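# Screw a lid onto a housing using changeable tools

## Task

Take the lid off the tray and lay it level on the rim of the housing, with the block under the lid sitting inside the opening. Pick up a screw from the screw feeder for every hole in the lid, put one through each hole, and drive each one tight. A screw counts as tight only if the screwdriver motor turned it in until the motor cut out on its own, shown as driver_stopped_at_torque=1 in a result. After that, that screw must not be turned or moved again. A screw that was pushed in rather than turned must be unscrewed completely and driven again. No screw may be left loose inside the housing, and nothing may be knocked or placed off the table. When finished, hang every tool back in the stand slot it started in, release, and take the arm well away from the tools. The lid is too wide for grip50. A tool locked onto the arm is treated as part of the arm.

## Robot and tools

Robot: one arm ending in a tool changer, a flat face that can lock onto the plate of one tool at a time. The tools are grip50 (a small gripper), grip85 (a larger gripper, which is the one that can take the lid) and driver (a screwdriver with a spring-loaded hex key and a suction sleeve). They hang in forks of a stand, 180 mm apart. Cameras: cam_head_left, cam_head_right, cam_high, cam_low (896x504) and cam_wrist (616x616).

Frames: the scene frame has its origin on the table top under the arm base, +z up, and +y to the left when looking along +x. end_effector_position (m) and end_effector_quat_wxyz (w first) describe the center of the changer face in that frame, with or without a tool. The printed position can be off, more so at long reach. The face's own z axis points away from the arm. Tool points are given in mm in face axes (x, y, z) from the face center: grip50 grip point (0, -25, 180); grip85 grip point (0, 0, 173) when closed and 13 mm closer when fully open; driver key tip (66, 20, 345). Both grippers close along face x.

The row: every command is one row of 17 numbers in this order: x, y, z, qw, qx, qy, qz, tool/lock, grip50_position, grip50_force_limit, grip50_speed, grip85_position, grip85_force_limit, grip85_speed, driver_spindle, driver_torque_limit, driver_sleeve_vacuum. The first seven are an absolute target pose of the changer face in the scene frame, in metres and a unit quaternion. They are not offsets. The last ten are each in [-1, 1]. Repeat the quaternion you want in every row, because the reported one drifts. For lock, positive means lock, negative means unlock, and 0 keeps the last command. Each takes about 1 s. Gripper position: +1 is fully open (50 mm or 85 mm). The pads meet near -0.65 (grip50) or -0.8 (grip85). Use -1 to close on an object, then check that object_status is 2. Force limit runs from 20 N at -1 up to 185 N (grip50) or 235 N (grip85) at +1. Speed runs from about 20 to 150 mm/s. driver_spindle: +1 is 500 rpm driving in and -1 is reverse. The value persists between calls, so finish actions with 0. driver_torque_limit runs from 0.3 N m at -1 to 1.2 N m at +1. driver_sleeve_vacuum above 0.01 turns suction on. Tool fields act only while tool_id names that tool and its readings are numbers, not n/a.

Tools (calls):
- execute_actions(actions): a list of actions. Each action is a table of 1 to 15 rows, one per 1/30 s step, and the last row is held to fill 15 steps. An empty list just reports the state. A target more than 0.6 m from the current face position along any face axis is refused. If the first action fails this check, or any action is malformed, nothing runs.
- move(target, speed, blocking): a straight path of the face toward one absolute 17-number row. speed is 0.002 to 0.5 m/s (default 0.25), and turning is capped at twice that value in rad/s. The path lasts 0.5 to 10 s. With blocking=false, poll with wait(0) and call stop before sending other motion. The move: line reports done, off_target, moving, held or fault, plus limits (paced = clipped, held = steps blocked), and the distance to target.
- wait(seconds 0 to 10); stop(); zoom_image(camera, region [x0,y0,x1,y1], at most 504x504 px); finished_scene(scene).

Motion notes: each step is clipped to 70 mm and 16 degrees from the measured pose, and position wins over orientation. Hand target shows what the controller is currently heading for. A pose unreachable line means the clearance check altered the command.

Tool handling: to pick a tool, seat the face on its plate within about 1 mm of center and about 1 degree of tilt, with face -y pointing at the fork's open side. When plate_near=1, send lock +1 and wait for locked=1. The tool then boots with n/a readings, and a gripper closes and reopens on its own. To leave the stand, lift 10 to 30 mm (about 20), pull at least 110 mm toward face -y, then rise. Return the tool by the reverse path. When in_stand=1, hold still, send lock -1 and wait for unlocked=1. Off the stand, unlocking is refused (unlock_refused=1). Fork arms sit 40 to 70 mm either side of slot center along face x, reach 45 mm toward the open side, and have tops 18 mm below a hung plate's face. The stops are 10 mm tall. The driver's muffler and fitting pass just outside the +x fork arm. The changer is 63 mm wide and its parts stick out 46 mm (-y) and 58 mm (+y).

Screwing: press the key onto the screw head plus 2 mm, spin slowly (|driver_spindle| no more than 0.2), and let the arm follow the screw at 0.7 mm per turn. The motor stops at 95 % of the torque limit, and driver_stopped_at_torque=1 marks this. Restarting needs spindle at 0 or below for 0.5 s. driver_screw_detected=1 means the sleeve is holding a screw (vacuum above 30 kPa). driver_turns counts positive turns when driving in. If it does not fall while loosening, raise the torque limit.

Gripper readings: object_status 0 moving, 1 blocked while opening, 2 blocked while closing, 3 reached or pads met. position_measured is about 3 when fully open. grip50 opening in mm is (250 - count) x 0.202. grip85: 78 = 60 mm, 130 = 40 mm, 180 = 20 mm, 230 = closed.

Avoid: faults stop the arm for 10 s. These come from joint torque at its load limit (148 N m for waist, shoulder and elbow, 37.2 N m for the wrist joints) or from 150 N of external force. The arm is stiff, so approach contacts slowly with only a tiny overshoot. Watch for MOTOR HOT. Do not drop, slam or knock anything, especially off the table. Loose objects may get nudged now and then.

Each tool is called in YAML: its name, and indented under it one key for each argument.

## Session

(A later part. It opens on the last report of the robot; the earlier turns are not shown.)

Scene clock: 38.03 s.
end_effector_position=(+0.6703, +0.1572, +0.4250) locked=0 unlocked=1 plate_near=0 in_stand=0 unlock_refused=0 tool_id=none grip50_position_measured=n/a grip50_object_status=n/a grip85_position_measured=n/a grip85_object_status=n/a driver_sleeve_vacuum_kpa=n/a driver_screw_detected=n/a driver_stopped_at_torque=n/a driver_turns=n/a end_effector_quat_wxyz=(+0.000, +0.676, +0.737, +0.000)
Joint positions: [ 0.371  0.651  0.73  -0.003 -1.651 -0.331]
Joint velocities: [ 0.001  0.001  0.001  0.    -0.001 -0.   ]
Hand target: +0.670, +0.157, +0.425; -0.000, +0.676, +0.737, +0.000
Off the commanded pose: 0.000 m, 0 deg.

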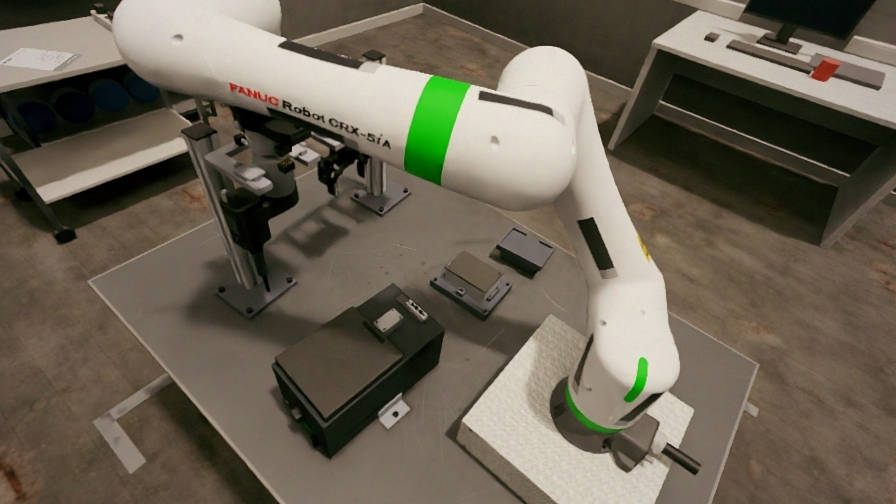

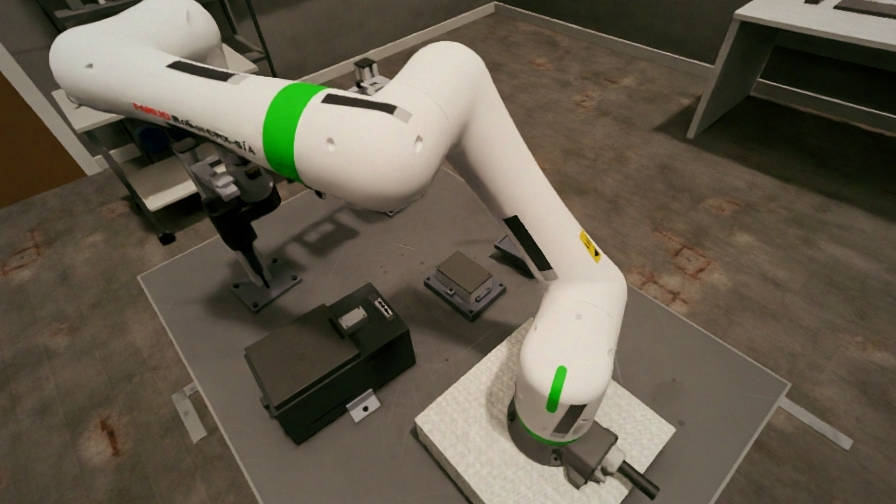

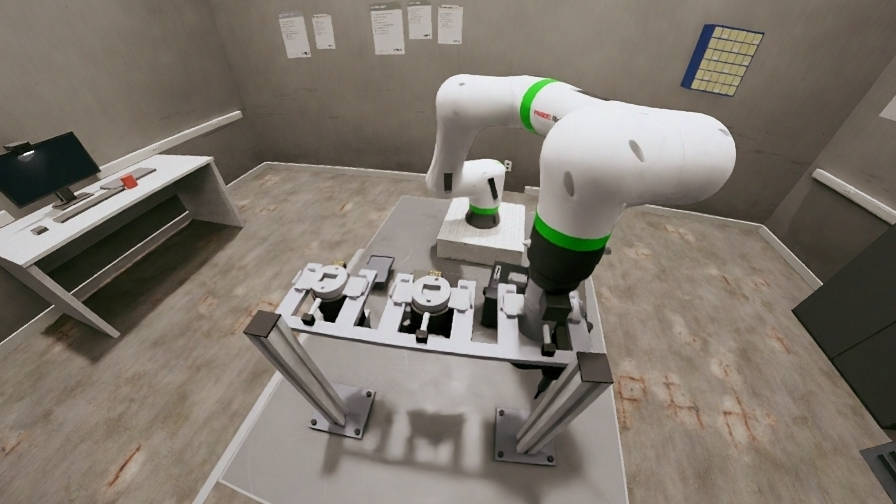

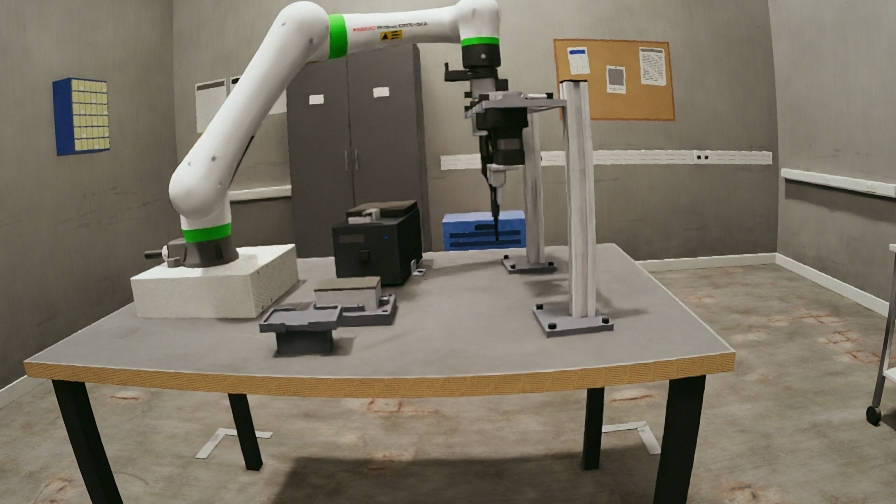

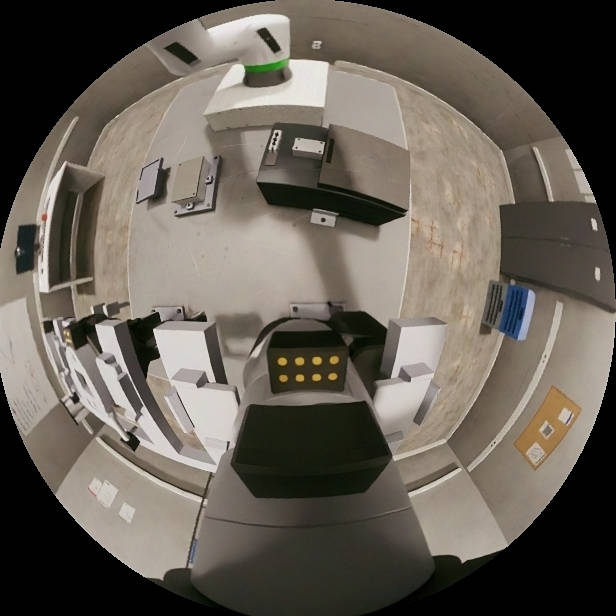

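Shift face x +1.4, face y −1.4.

execute_actions:
  actions:
    - [[0.6688,0.1585,0.425,0,0.6756,0.7373,0,0,0,0,0,0,0,0,0,0,0]]

move:
  target: [0.6688,0.1585,0.4104,0,0.6756,0.7373,0,0,0,0,0,0,0,0,0,0,0]
  speed: 0.01

Scene clock: 38.80 s.
end_effector_position=(+0.6688, +0.1585, +0.4250) locked=0 unlocked=1 plate_near=0 in_stand=0 unlock_refused=0 tool_id=none grip50_position_measured=n/a grip50_object_status=n/a grip85_position_measured=n/a grip85_object_status=n/a driver_sleeve_vacuum_kpa=n/a driver_screw_detected=n/a driver_stopped_at_torque=n/a driver_turns=n/a end_effector_quat_wxyz=(+0.000, +0.676, +0.737, -0.000)
Joint positions: [ 0.373  0.648  0.724 -0.003 -1.649 -0.334]
Joint velocities: [ 0.    -0.002 -0.001  0.    -0.    -0.001]
Hand target: +0.669, +0.158, +0.425; +0.000, +0.676, +0.737, +0.000
Off the commanded pose: 0.000 m, 0 deg.

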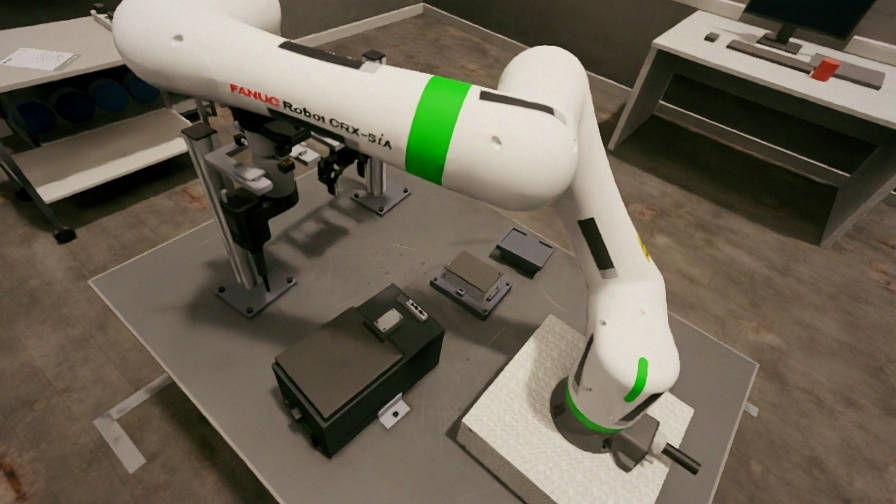

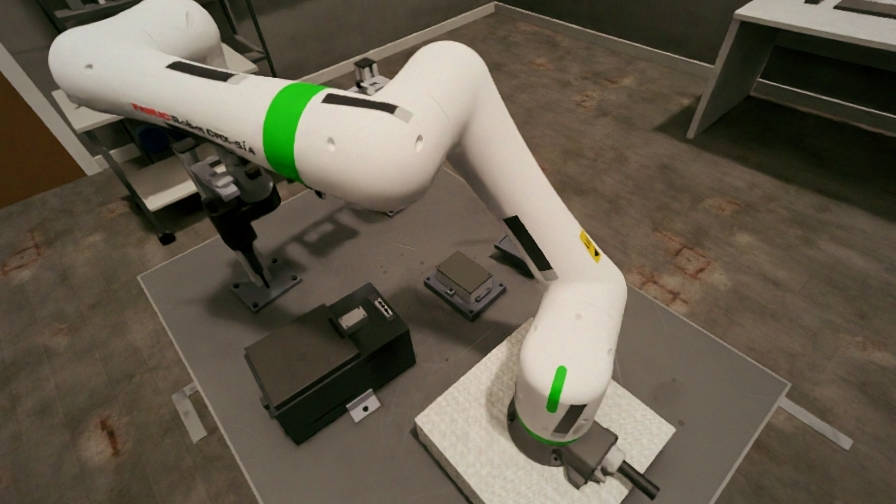

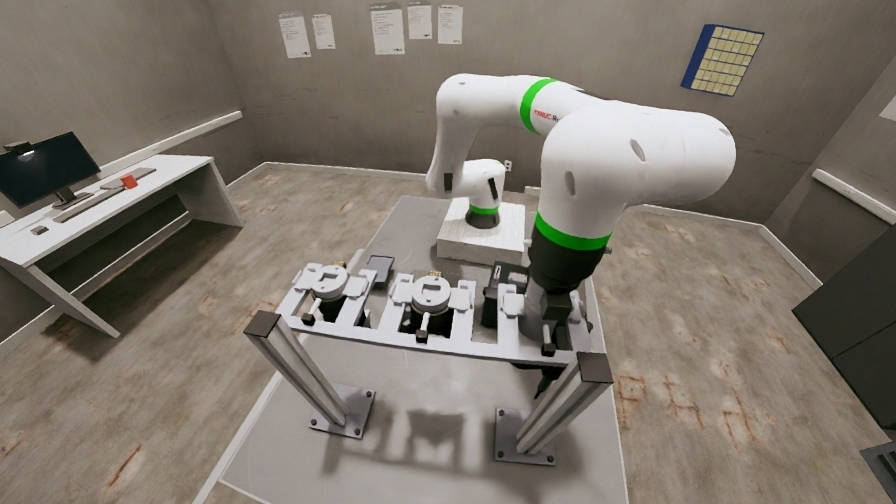

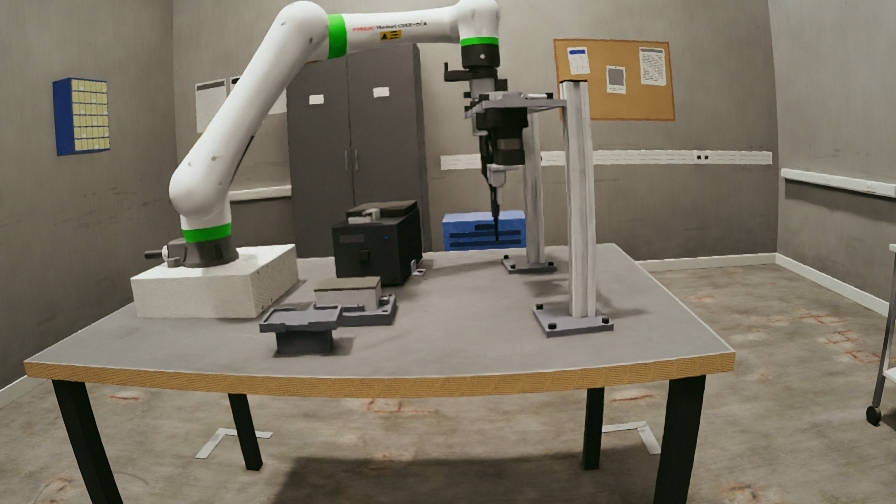

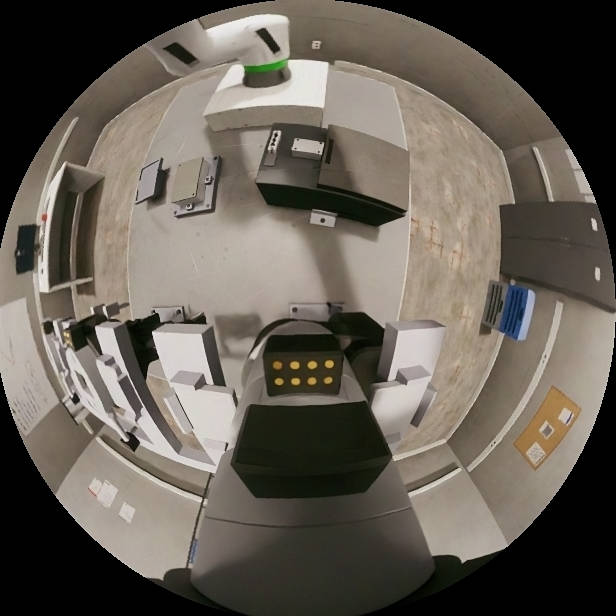

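Scene clock: 40.47 s.
end_effector_position=(+0.6688, +0.1585, +0.4104) locked=0 unlocked=1 plate_near=1 in_stand=1 unlock_refused=0 tool_id=none grip50_position_measured=n/a grip50_object_status=n/a grip85_position_measured=n/a grip85_object_status=n/a driver_sleeve_vacuum_kpa=n/a driver_screw_detected=n/a driver_stopped_at_torque=n/a driver_turns=n/a end_effector_quat_wxyz=(+0.000, +0.676, +0.737, +0.000)
Joint positions: [ 0.374  0.645  0.686 -0.003 -1.613 -0.334]
Joint velocities: [-0.001 -0.002 -0.     0.     0.    -0.001]
Hand target: +0.669, +0.158, +0.410; +0.000, +0.676, +0.737, -0.000
Off the commanded pose: 0.000 m, 0 deg.
move: done

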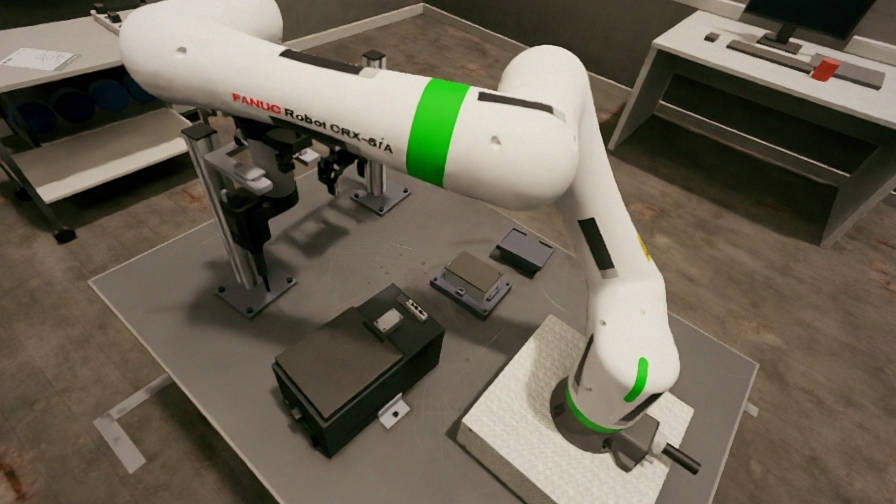

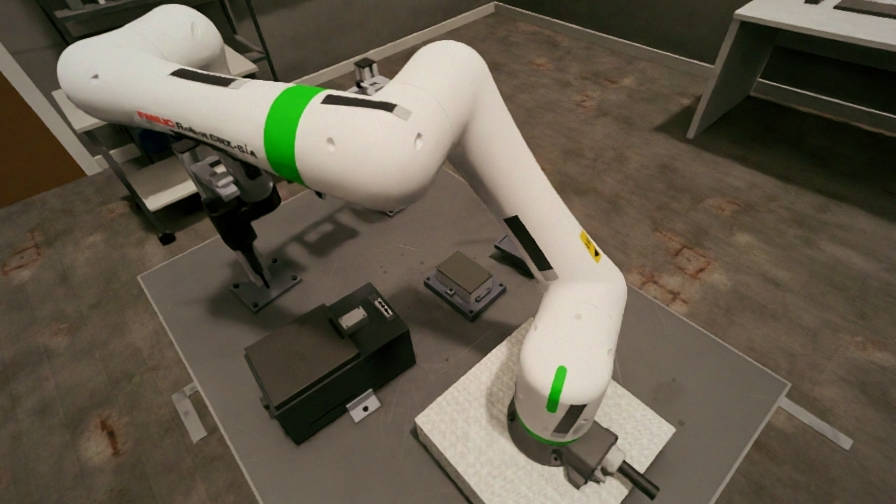

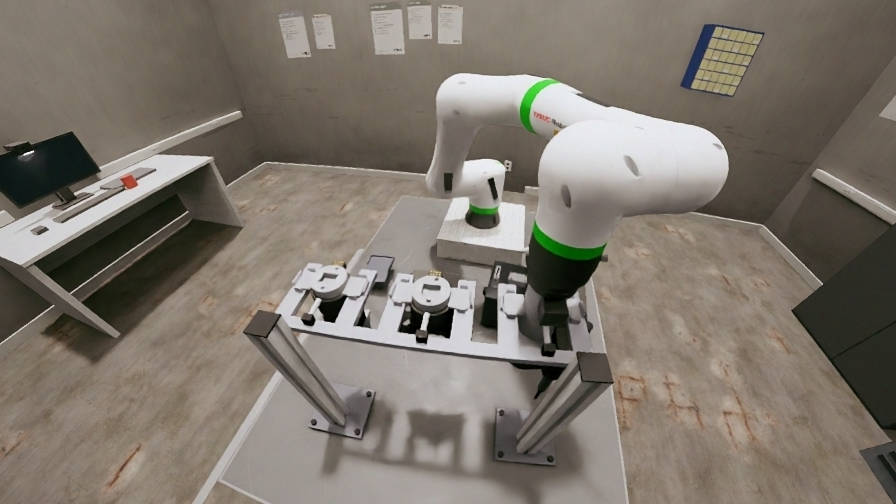

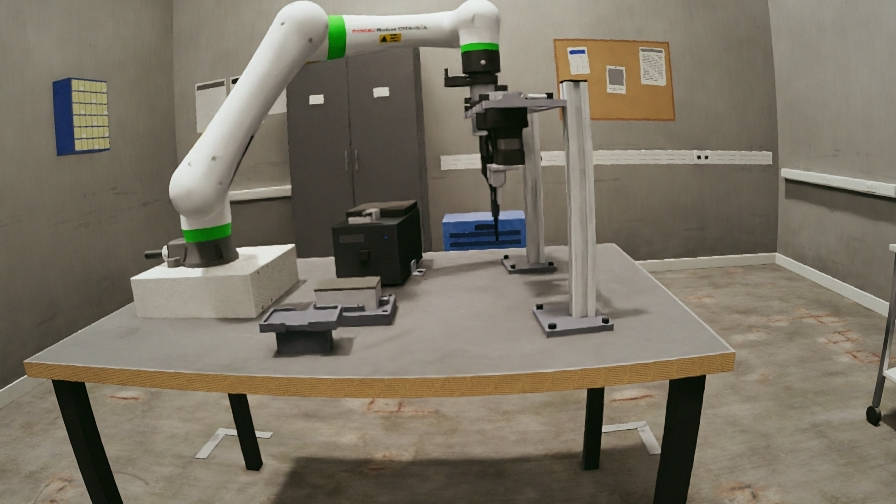

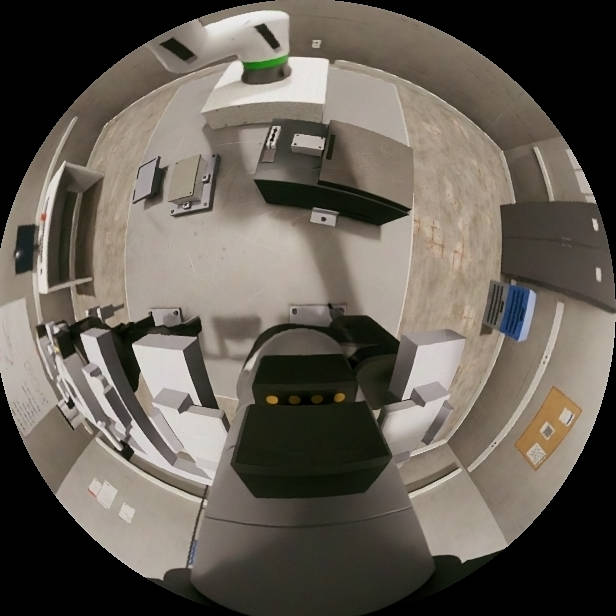

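execute_actions:
  actions:
    - [[0.6688,0.1585,0.4104,0,0.6756,0.7373,0,1,0,0,0,0,0,0,0,0,0]]
    - [[0.6688,0.1585,0.4104,0,0.6756,0.7373,0,1,0,0,0,0,0,0,0,0,0]]
    - [[0.6688,0.1585,0.4104,0,0.6756,0.7373,0,1,0,0,0,0,0,0,0,0,0]]
    - [[0.6688,0.1585,0.42,0,0.6756,0.7373,0,0,0,0,0,0,0,0,0,0,0]]
    - [[0.6688,0.1585,0.4304,0,0.6756,0.7373,0,0,0,0,0,0,0,0,0,0,0]]

move:
  target: [0.5393,0.1472,0.4304,0,0.6756,0.7373,0,0,0,0,0,0,0,0,0,0,0]
  speed: 0.1

move:
  target: [0.53,0.14,0.555,0,0.6756,0.7373,0,0,0,0,0,0,0,0,0,0,0]

move:
  target: [0.355,0.025,0.535,0,0.7071,0.7071,0,0,0,0,0,0,0,0,0,0,0]

zoom_image:
  camera: "cam_head_left"
  region: [385,270,445,330]

zoom_image:
  camera: "cam_wrist"
  region: [300,270,360,330]

Scene clock: 43.57 s.
end_effector_position=(+0.6688, +0.1586, +0.4304) locked=1 unlocked=0 plate_near=1 in_stand=0 unlock_refused=0 tool_id=driver grip50_position_measured=n/a grip50_object_status=n/a grip85_position_measured=n/a grip85_object_status=n/a driver_sleeve_vacuum_kpa=0 driver_screw_detected=0 driver_stopped_at_torque=0 driver_turns=0.00 end_effector_quat_wxyz=(-0.000, +0.676, +0.737, -0.000)
Joint positions: [ 0.374  0.649  0.739 -0.003 -1.663 -0.334]
Joint velocities: [ 0.001 -0.001  0.001 -0.     0.001 -0.   ]
Hand target: +0.669, +0.159, +0.430; -0.000, +0.676, +0.737, +0.000
Off the commanded pose: 0.000 m, 0 deg.

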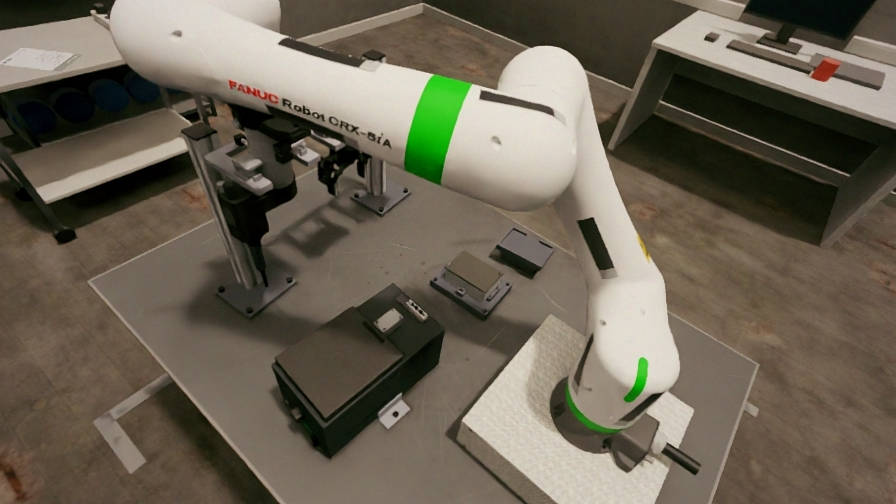

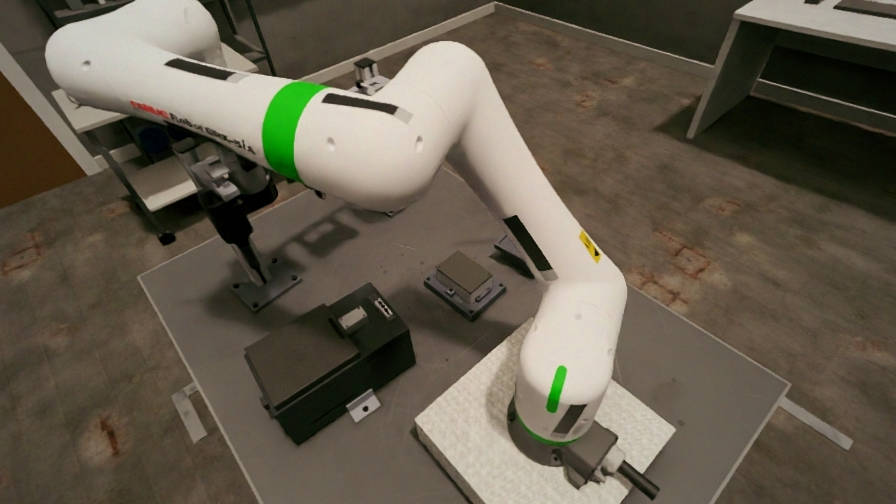

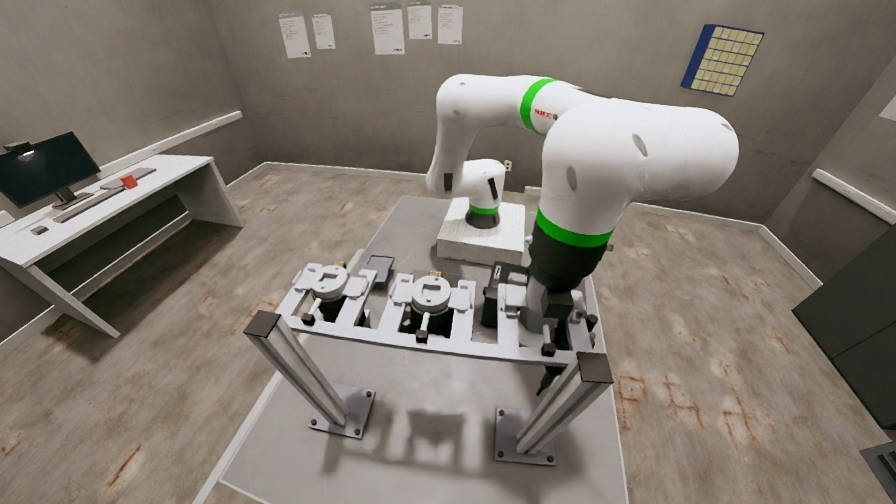

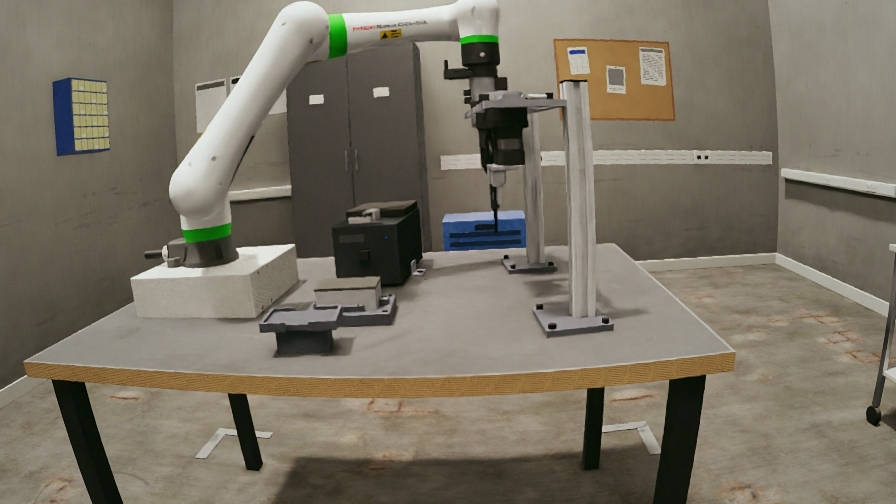

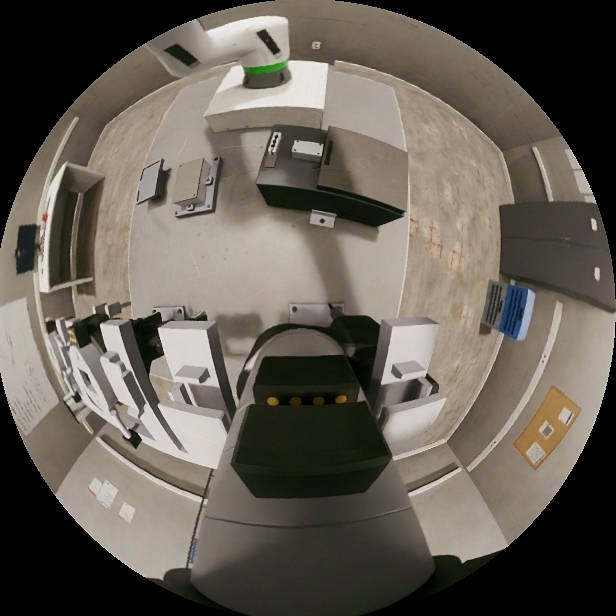

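Scene clock: 45.23 s.
end_effector_position=(+0.5394, +0.1469, +0.4307) locked=1 unlocked=0 plate_near=1 in_stand=0 unlock_refused=0 tool_id=driver grip50_position_measured=n/a grip50_object_status=n/a grip85_position_measured=n/a grip85_object_status=n/a driver_sleeve_vacuum_kpa=0 driver_screw_detected=0 driver_stopped_at_torque=0 driver_turns=0.00 end_effector_quat_wxyz=(+0.000, +0.675, +0.737, +0.000)
Joint positions: [ 0.45   0.286  0.222 -0.003 -1.508 -0.41 ]
Joint velocities: [ 0.001 -0.001 -0.001  0.     0.     0.   ]
Hand target: +0.539, +0.147, +0.431; +0.000, +0.675, +0.737, +0.000
Off the commanded pose: 0.000 m, 0 deg.
move: done

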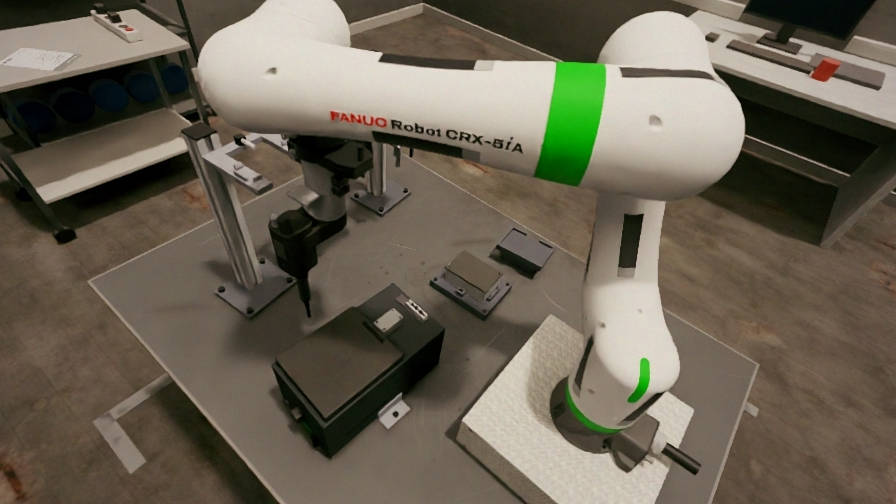

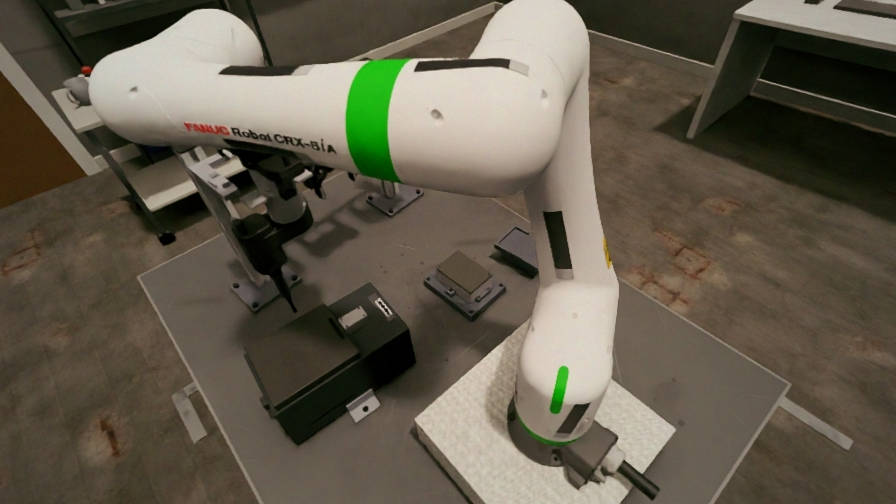

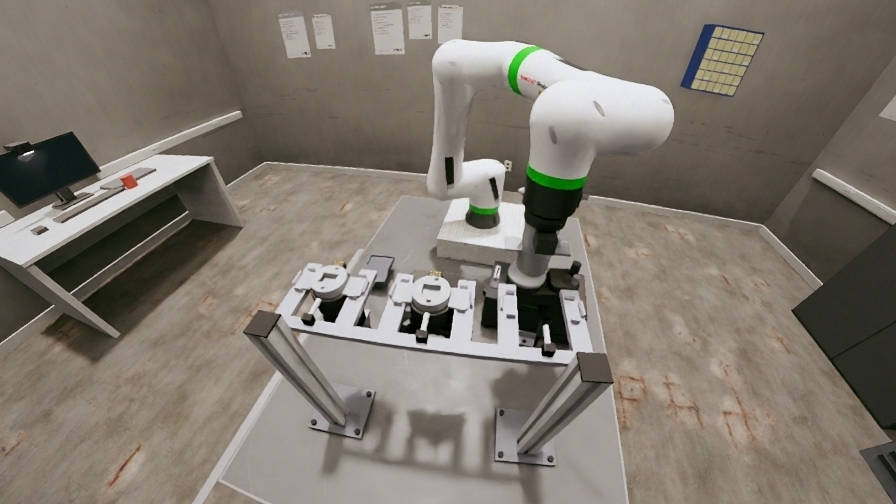

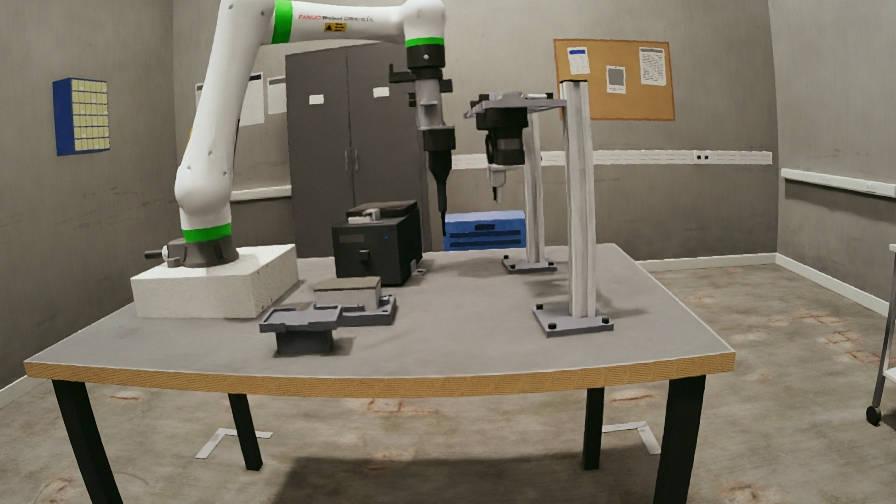

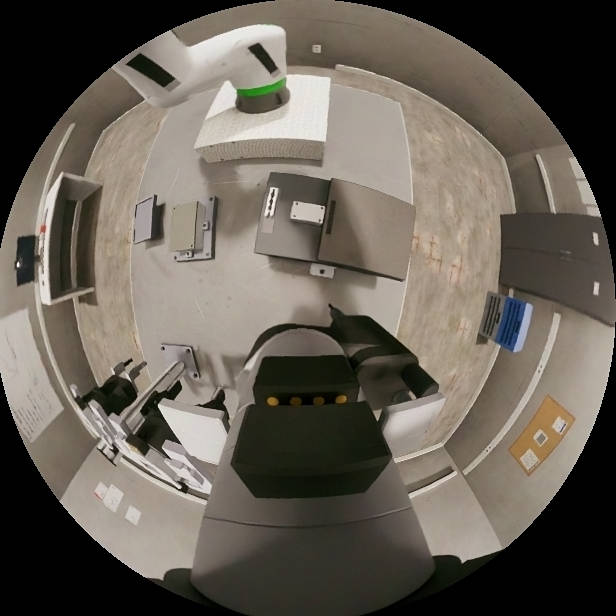

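Scene clock: 46.17 s.
end_effector_position=(+0.5303, +0.1401, +0.5550) locked=1 unlocked=0 plate_near=1 in_stand=0 unlock_refused=0 tool_id=driver grip50_position_measured=n/a grip50_object_status=n/a grip85_position_measured=n/a grip85_object_status=n/a driver_sleeve_vacuum_kpa=0 driver_screw_detected=0 driver_stopped_at_torque=0 driver_turns=0.00 end_effector_quat_wxyz=(-0.000, +0.676, +0.737, -0.000)
Joint positions: [ 0.447  0.285  0.512 -0.003 -1.799 -0.408]
Joint velocities: [-0.001  0.001  0.001  0.    -0.001  0.001]
Hand target: +0.530, +0.140, +0.555; -0.000, +0.676, +0.737, +0.000
Off the commanded pose: 0.000 m, 0 deg.
move: done

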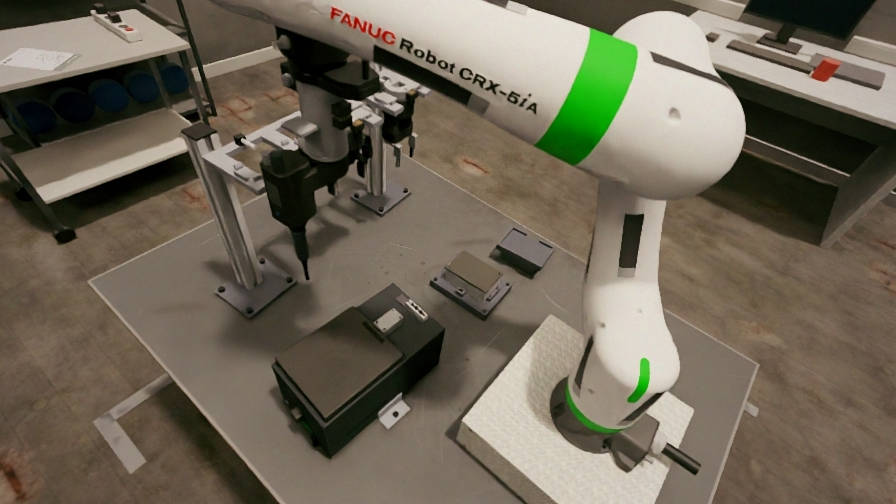

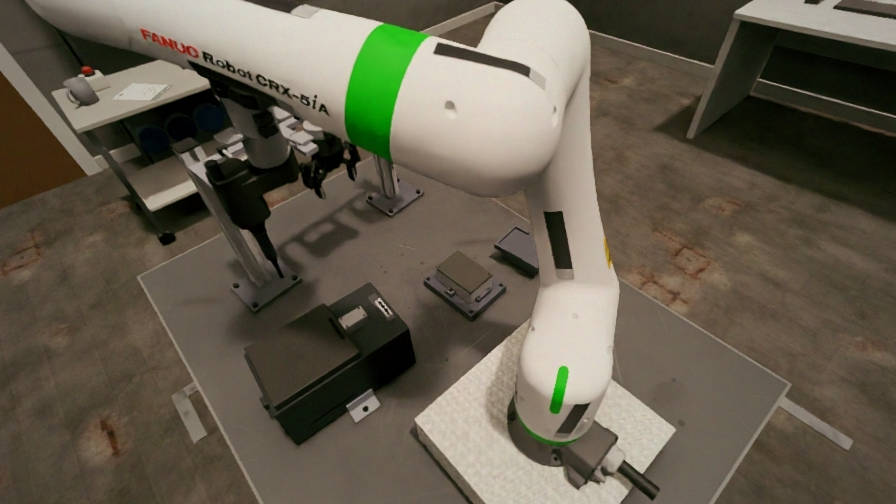

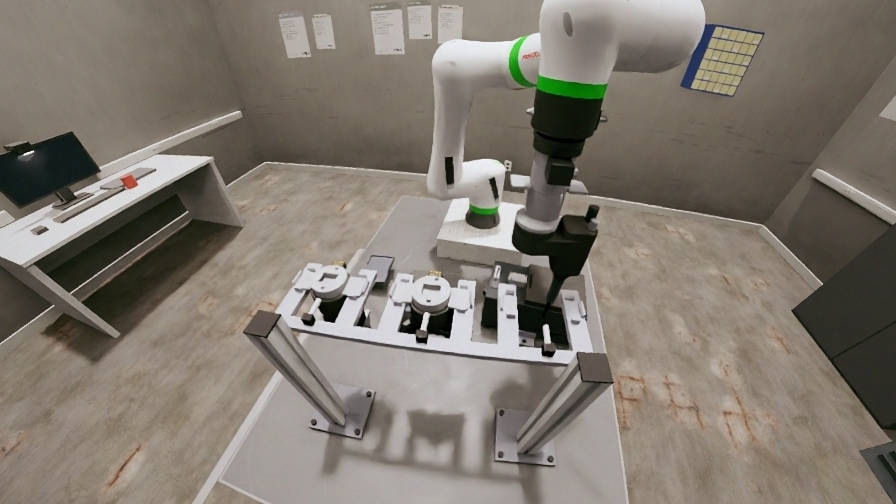

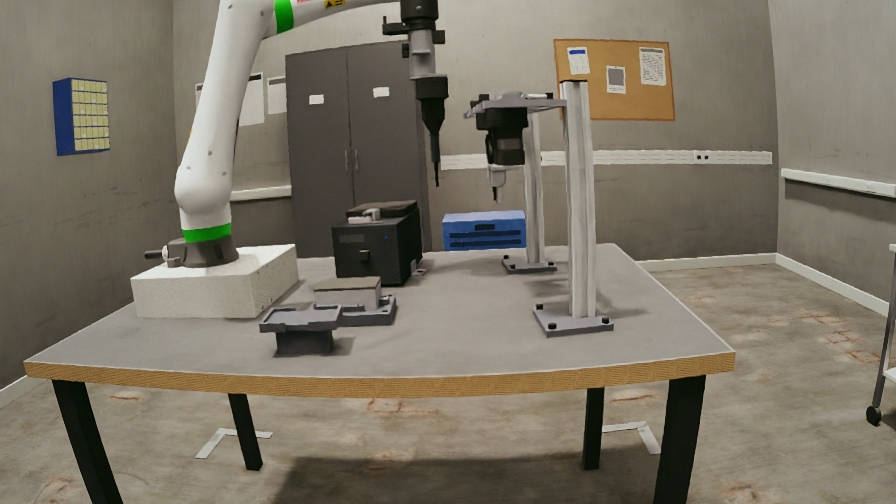

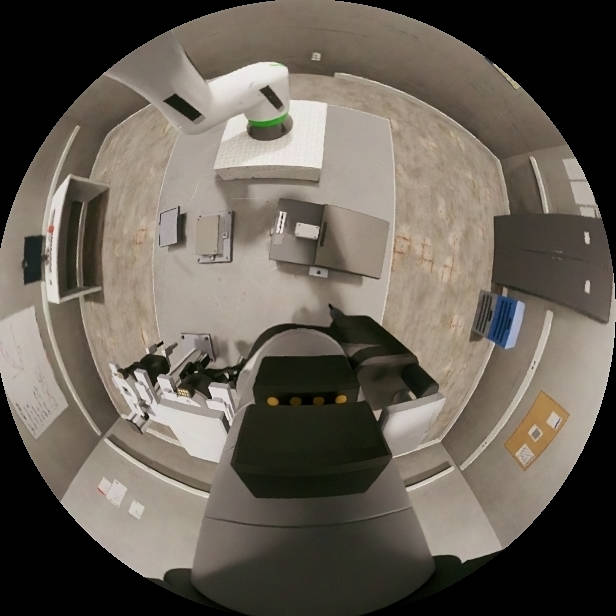

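Scene clock: 47.47 s.
end_effector_position=(+0.3554, +0.0244, +0.5354) locked=1 unlocked=0 plate_near=1 in_stand=0 unlock_refused=0 tool_id=driver grip50_position_measured=n/a grip50_object_status=n/a grip85_position_measured=n/a grip85_object_status=n/a driver_sleeve_vacuum_kpa=0 driver_screw_detected=0 driver_stopped_at_torque=0 driver_turns=0.00 end_effector_quat_wxyz=(-0.000, +0.707, +0.707, -0.000)
Joint positions: [ 0.39  -0.223 -0.057 -0.003 -1.739 -0.437]
Joint velocities: [-0.    -0.001 -0.001 -0.    -0.001 -0.002]
Hand target: +0.355, +0.024, +0.535; -0.000, +0.707, +0.707, -0.000
Off the commanded pose: 0.001 m, 0 deg.
move: done

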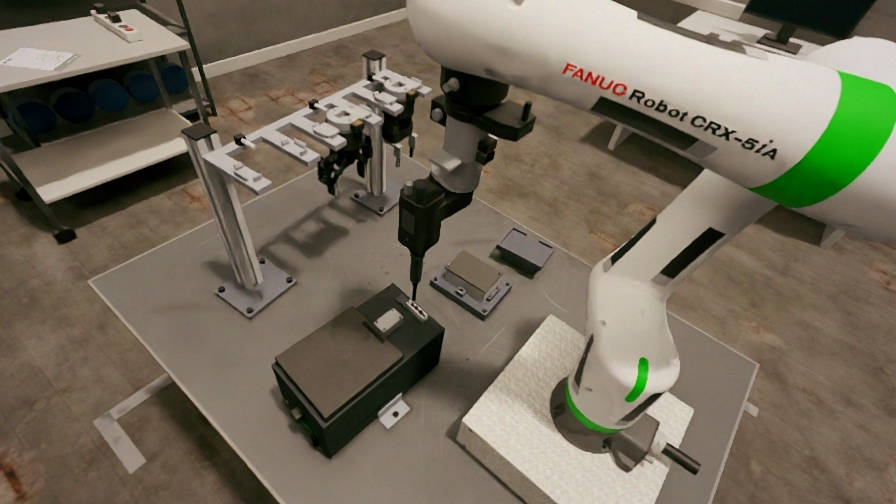

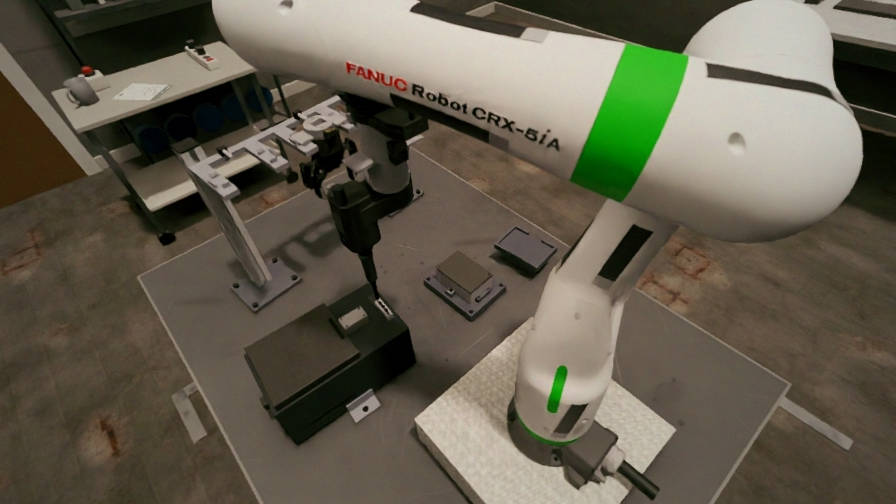

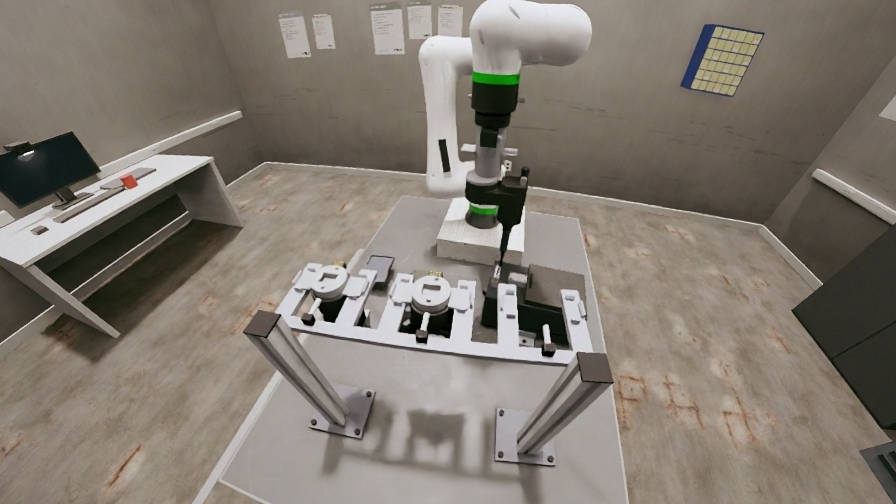

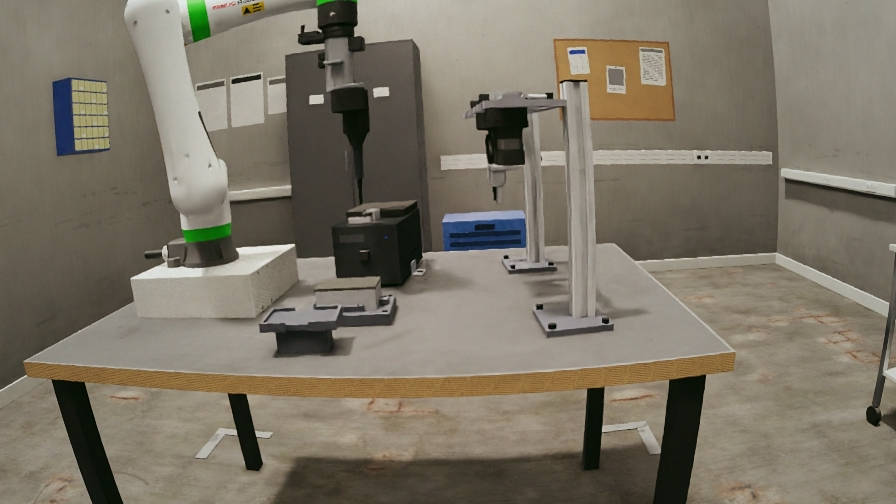

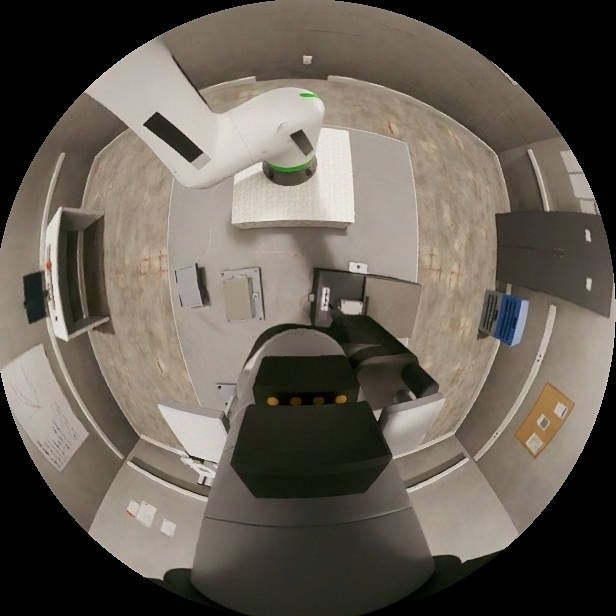

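Region (385, 270, 445, 330) of cam_head_left's 896x504 image, scaled by 8.400, with more detail than that image has.

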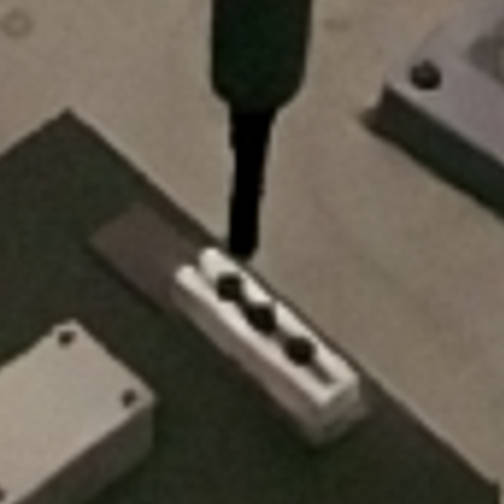

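Region (300, 270, 360, 330) of cam_wrist's 616x616 image, scaled by 8.400, with more detail than that image has.

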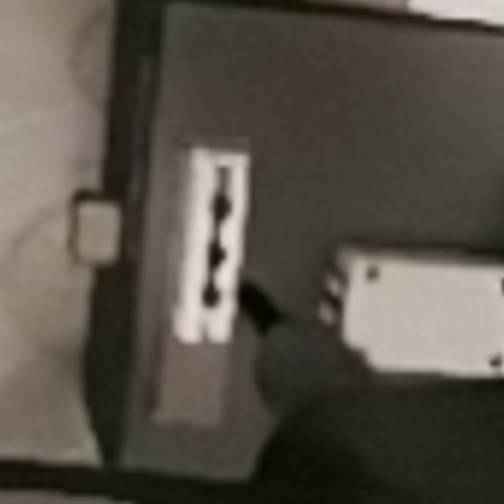

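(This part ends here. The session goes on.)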